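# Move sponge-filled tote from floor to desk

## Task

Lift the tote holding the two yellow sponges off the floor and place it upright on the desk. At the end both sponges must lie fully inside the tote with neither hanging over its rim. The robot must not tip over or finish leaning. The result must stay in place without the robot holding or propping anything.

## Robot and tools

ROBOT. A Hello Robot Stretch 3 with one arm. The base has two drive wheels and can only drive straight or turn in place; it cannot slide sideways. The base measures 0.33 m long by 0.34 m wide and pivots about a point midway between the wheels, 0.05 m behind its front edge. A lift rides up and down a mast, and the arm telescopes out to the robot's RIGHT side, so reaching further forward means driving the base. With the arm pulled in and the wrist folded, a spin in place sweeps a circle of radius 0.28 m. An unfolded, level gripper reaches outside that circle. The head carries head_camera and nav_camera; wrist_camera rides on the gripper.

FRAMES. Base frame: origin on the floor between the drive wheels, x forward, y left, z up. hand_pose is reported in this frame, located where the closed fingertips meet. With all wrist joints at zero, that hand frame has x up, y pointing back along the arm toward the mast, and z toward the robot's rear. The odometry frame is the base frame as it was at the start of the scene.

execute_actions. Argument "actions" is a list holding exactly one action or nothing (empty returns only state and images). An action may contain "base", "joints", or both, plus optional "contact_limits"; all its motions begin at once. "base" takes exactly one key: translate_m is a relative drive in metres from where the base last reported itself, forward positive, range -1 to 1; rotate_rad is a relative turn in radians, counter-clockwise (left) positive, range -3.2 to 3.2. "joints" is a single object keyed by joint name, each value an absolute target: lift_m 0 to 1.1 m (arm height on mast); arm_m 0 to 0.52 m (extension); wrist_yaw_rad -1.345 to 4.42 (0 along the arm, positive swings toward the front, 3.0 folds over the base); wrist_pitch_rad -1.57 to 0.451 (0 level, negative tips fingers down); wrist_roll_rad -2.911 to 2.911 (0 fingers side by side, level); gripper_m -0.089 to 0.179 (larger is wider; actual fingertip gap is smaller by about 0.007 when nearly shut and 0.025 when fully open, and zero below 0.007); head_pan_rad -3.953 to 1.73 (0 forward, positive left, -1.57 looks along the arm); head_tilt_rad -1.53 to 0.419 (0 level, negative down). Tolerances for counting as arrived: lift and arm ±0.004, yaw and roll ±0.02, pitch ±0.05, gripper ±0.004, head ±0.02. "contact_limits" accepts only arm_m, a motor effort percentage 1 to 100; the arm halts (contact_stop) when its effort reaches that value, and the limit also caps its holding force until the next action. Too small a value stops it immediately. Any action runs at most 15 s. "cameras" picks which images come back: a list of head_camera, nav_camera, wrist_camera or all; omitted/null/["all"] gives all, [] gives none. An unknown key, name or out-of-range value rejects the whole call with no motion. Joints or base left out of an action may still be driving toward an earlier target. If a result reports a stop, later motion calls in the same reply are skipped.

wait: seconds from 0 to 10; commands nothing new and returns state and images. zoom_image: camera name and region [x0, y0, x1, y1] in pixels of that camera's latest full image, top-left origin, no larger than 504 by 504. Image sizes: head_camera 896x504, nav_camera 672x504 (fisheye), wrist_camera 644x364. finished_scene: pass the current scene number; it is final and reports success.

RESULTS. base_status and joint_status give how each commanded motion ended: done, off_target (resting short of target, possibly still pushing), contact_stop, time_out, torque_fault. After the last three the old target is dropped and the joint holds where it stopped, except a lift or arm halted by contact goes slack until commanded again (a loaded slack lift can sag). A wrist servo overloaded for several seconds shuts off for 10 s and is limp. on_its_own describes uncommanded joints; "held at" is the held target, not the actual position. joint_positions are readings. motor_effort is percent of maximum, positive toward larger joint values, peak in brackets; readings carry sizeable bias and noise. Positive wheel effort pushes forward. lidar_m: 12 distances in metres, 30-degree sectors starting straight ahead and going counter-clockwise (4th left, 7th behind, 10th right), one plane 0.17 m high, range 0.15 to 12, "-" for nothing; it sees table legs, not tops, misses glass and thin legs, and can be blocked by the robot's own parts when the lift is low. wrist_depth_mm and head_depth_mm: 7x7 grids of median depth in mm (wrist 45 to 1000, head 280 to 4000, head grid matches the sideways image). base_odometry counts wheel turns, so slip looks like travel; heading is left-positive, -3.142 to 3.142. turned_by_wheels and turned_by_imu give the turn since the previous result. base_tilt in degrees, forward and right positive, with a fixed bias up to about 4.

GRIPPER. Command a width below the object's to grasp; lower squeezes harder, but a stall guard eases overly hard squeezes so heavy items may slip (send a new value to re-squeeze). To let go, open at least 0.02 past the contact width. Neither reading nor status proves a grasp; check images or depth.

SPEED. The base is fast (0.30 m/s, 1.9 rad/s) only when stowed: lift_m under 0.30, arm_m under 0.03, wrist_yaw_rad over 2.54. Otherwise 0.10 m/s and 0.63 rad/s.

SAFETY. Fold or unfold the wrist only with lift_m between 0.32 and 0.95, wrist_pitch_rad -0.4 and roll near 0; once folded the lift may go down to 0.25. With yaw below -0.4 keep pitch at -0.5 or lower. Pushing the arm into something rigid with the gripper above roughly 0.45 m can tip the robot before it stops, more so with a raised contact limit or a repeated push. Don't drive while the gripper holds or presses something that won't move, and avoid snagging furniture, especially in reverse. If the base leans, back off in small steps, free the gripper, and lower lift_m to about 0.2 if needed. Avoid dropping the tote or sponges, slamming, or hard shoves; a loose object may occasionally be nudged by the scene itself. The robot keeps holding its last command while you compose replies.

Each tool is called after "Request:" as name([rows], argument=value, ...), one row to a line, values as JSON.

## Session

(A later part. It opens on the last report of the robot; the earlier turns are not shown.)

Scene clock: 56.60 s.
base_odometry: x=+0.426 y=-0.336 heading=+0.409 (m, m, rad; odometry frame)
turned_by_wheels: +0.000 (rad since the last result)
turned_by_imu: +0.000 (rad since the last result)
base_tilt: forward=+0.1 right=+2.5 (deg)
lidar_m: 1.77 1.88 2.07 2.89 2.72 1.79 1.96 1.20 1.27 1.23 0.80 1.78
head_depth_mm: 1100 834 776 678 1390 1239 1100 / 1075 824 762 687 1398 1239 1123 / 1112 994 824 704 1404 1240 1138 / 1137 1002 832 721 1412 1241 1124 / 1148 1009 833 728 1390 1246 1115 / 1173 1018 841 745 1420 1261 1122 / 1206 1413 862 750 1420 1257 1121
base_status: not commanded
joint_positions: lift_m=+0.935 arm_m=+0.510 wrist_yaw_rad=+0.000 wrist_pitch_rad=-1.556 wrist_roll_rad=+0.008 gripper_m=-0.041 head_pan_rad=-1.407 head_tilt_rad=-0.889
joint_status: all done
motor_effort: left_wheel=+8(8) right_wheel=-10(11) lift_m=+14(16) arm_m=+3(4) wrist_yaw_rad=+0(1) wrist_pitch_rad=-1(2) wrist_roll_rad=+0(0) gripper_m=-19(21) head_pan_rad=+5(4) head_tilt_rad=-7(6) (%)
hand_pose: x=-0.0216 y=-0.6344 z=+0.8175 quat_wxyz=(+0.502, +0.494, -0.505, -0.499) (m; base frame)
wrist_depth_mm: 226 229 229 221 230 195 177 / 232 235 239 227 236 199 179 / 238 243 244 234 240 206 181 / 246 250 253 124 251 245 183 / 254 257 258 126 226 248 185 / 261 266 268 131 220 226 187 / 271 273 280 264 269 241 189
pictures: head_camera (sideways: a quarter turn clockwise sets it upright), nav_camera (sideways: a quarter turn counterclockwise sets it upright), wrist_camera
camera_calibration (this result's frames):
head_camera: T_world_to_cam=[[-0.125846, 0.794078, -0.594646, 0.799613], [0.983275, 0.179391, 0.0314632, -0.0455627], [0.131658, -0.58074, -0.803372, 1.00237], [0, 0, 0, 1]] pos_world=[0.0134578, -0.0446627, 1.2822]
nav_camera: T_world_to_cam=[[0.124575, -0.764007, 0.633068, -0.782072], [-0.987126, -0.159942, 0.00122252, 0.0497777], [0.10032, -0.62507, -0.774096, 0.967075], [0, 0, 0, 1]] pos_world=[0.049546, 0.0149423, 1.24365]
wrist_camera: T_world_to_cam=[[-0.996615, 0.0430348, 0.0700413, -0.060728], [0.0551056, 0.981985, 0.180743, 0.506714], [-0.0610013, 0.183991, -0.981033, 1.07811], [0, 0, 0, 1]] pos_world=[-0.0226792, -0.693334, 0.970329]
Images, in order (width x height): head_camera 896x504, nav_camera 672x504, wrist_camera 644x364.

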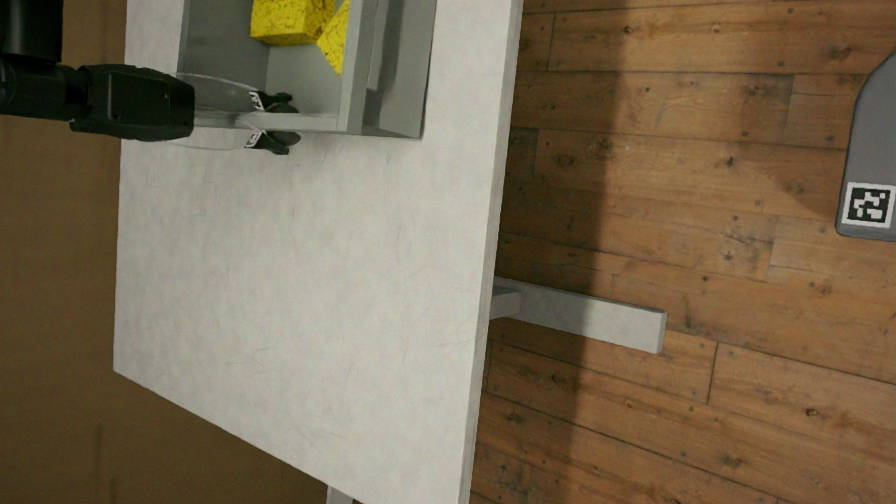

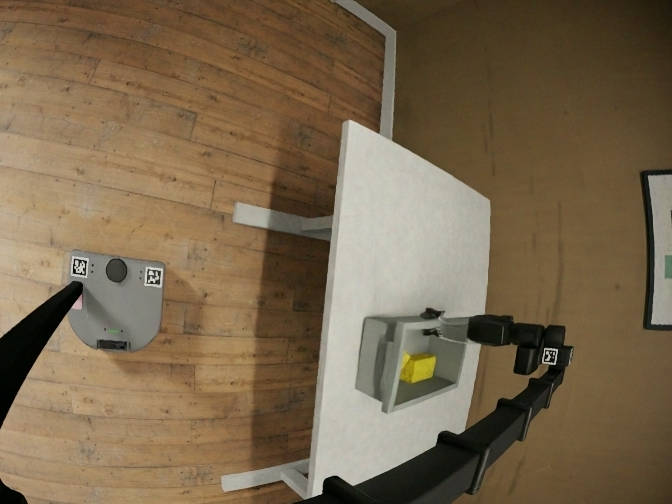

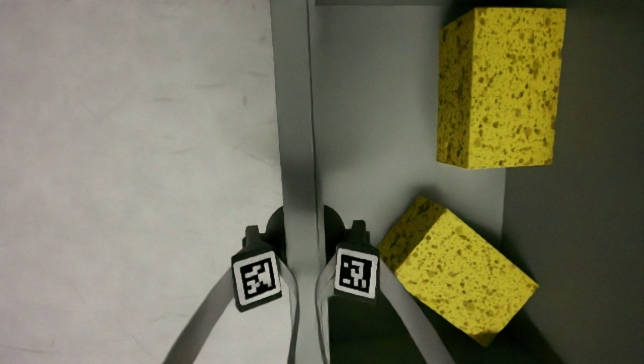

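Request:
execute_actions([
  {"joints":{"lift_m":0.927}},
], cameras=[])

Request:
execute_actions([
  {"joints":{"gripper_m":0.07}},
], cameras=[])

Request:
execute_actions([
  {"joints":{"lift_m":1.03}},
])

Scene clock: 57.43 s.
base_odometry: x=+0.426 y=-0.336 heading=+0.409 (m, m, rad; odometry frame)
turned_by_wheels: +0.000 (rad since the last result)
turned_by_imu: +0.000 (rad since the last result)
base_tilt: forward=+0.1 right=+2.5 (deg)
lidar_m: 1.77 1.88 2.08 2.89 2.72 1.79 1.96 1.20 1.27 1.23 0.79 1.78
head_depth_mm: 1117 833 774 677 1387 1232 1103 / 1084 823 782 685 1393 1235 1128 / 1121 1000 824 704 1401 1243 1136 / 1134 1004 830 723 1403 1238 1128 / 1153 1013 834 726 1398 1254 1123 / 1175 1020 840 748 1422 1261 1126 / 1200 1413 866 748 1427 1261 1130
base_status: not commanded
joint_positions: lift_m=+0.927 arm_m=+0.510 wrist_yaw_rad=+0.000 wrist_pitch_rad=-1.556 wrist_roll_rad=+0.008 gripper_m=-0.041 head_pan_rad=-1.407 head_tilt_rad=-0.889
joint_status: all done
motor_effort: left_wheel=+8(9) right_wheel=-10(10) lift_m=+14(14) arm_m=+3(4) wrist_yaw_rad=+1(1) wrist_pitch_rad=-2(1) wrist_roll_rad=+0(0) gripper_m=-20(19) head_pan_rad=+4(4) head_tilt_rad=-7(7) (%)
hand_pose: x=-0.0216 y=-0.6344 z=+0.8095 quat_wxyz=(+0.502, +0.494, -0.505, -0.499) (m; base frame)
wrist_depth_mm: 217 222 222 219 225 188 180 / 225 228 231 226 231 193 180 / 230 233 237 232 239 200 183 / 239 241 246 238 247 251 185 / 245 248 252 126 227 241 186 / 253 257 259 131 216 221 188 / 261 267 270 260 268 234 190
pictures: none
No camera images: the call's "cameras" was empty. Leave "cameras" out to get every camera's image.

Scene clock: 59.03 s.
base_odometry: x=+0.426 y=-0.336 heading=+0.408 (m, m, rad; odometry frame)
turned_by_wheels: +0.000 (rad since the last result)
turned_by_imu: -0.001 (rad since the last result)
base_tilt: forward=+0.0 right=+2.5 (deg)
lidar_m: 1.77 1.88 2.07 2.90 2.72 1.78 1.95 1.20 1.27 1.23 0.80 1.78
head_depth_mm: 1121 832 773 680 1383 1229 1107 / 1081 822 767 684 1387 1241 1127 / 1117 988 820 704 1407 1242 1138 / 1134 1003 828 723 1401 1241 1123 / 1146 1011 835 725 1389 1247 1122 / 1175 1023 839 744 1422 1260 1125 / 1195 1406 865 749 1425 1259 1132
base_status: not commanded
joint_positions: lift_m=+0.927 arm_m=+0.510 wrist_yaw_rad=+0.000 wrist_pitch_rad=-1.556 wrist_roll_rad=+0.008 gripper_m=+0.070 head_pan_rad=-1.407 head_tilt_rad=-0.889
joint_status: all done
motor_effort: left_wheel=+5(8) right_wheel=-4(10) lift_m=+15(15) arm_m=+3(3) wrist_yaw_rad=+1(1) wrist_pitch_rad=-1(1) wrist_roll_rad=+0(0) gripper_m=+0(80) head_pan_rad=+4(3) head_tilt_rad=-7(6) (%)
hand_pose: x=-0.0216 y=-0.6344 z=+0.8094 quat_wxyz=(+0.502, +0.494, -0.505, -0.499) (m; base frame)
wrist_depth_mm: 218 221 224 224 227 188 177 / 224 228 230 229 236 194 179 / 232 234 237 237 242 200 181 / 237 241 245 243 248 252 183 / 247 248 251 252 212 253 185 / 253 256 262 260 266 221 185 / 261 266 269 262 270 240 186
pictures: none
No camera images: the call's "cameras" was empty. Leave "cameras" out to get every camera's image.

Scene clock: 60.80 s.
base_odometry: x=+0.426 y=-0.336 heading=+0.408 (m, m, rad; odometry frame)
turned_by_wheels: +0.000 (rad since the last result)
turned_by_imu: +0.000 (rad since the last result)
base_tilt: forward=+0.1 right=+2.4 (deg)
lidar_m: 1.77 1.88 2.08 2.90 2.72 1.79 1.96 1.21 1.27 1.23 0.80 1.78
head_depth_mm: 1090 830 773 677 1384 1230 1107 / 1141 949 794 686 1386 1226 1125 / 1117 995 826 704 1407 1240 1139 / 1130 1002 829 723 1409 1244 1122 / 1147 1012 835 725 1390 1249 1120 / 1169 1024 839 744 1422 1258 1125 / 1196 1419 862 750 1437 1257 1125
base_status: not commanded
joint_positions: lift_m=+1.030 arm_m=+0.510 wrist_yaw_rad=+0.000 wrist_pitch_rad=-1.556 wrist_roll_rad=+0.008 gripper_m=+0.070 head_pan_rad=-1.407 head_tilt_rad=-0.889
joint_status: all done
motor_effort: left_wheel=+5(5) right_wheel=-4(4) lift_m=+25(27) arm_m=+4(3) wrist_yaw_rad=+0(1) wrist_pitch_rad=-2(2) wrist_roll_rad=+0(1) gripper_m=+0(0) head_pan_rad=+3(4) head_tilt_rad=-6(7) (%)
hand_pose: x=-0.0216 y=-0.6344 z=+0.9118 quat_wxyz=(+0.502, +0.494, -0.505, -0.499) (m; base frame)
wrist_depth_mm: 311 314 318 242 278 243 336 / 320 324 328 327 305 261 348 / 328 333 334 339 312 264 359 / 339 344 352 351 353 268 374 / 349 353 359 362 319 290 386 / 361 365 376 363 324 294 395 / 373 379 384 283 270 279 -
pictures: head_camera (sideways: a quarter turn clockwise sets it upright), nav_camera (sideways: a quarter turn counterclockwise sets it upright), wrist_camera
camera_calibration (this result's frames):
head_camera: T_world_to_cam=[[-0.125846, 0.794078, -0.594645, 0.799613], [0.983275, 0.179391, 0.0314632, -0.0455627], [0.131658, -0.58074, -0.803372, 1.00237], [0, 0, 0, 1]] pos_world=[0.0134578, -0.0446627, 1.2822]
nav_camera: T_world_to_cam=[[0.124575, -0.764007, 0.633067, -0.782072], [-0.987126, -0.159942, 0.00122252, 0.0497777], [0.10032, -0.625069, -0.774096, 0.967075], [0, 0, 0, 1]] pos_world=[0.049546, 0.0149423, 1.24365]
wrist_camera: T_world_to_cam=[[-0.996615, 0.0430377, 0.0700412, -0.0673353], [0.0551083, 0.981985, 0.180743, 0.489663], [-0.0610007, 0.183991, -0.981033, 1.17068], [0, 0, 0, 1]] pos_world=[-0.0226794, -0.693339, 1.06469]
Images, in order (width x height): head_camera 896x504, nav_camera 672x504, wrist_camera 644x364.

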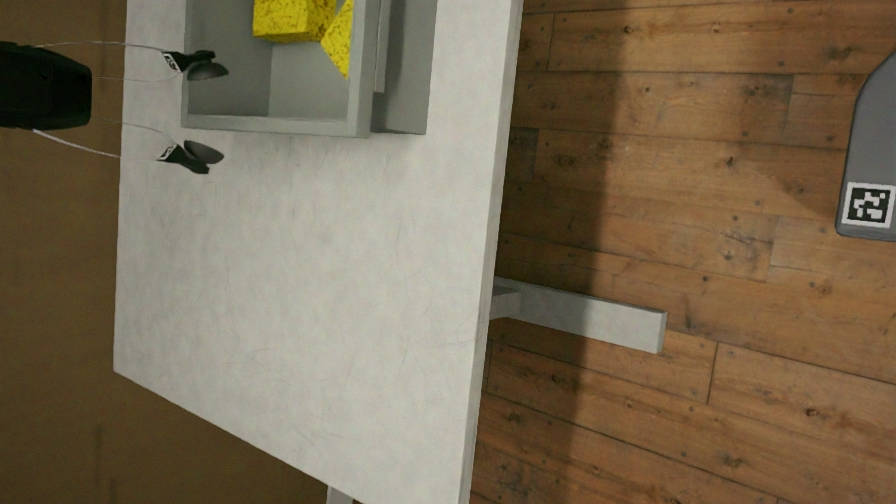

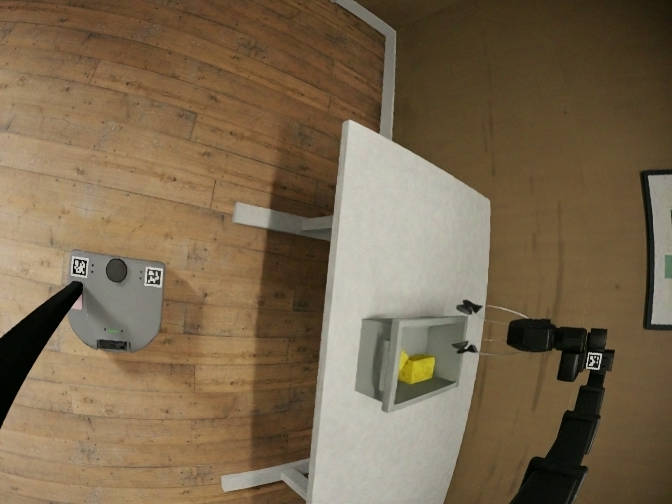

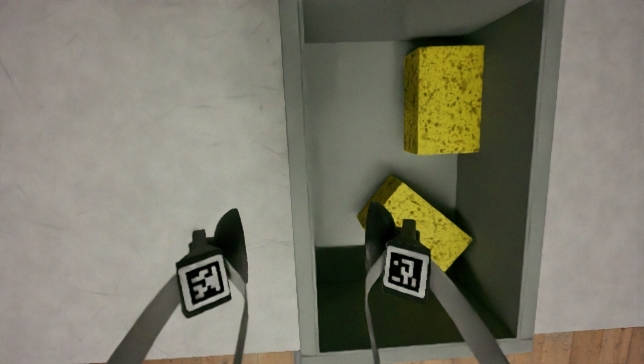

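Request:
finished_scene(scene=2)

The scene is finished: the task was done.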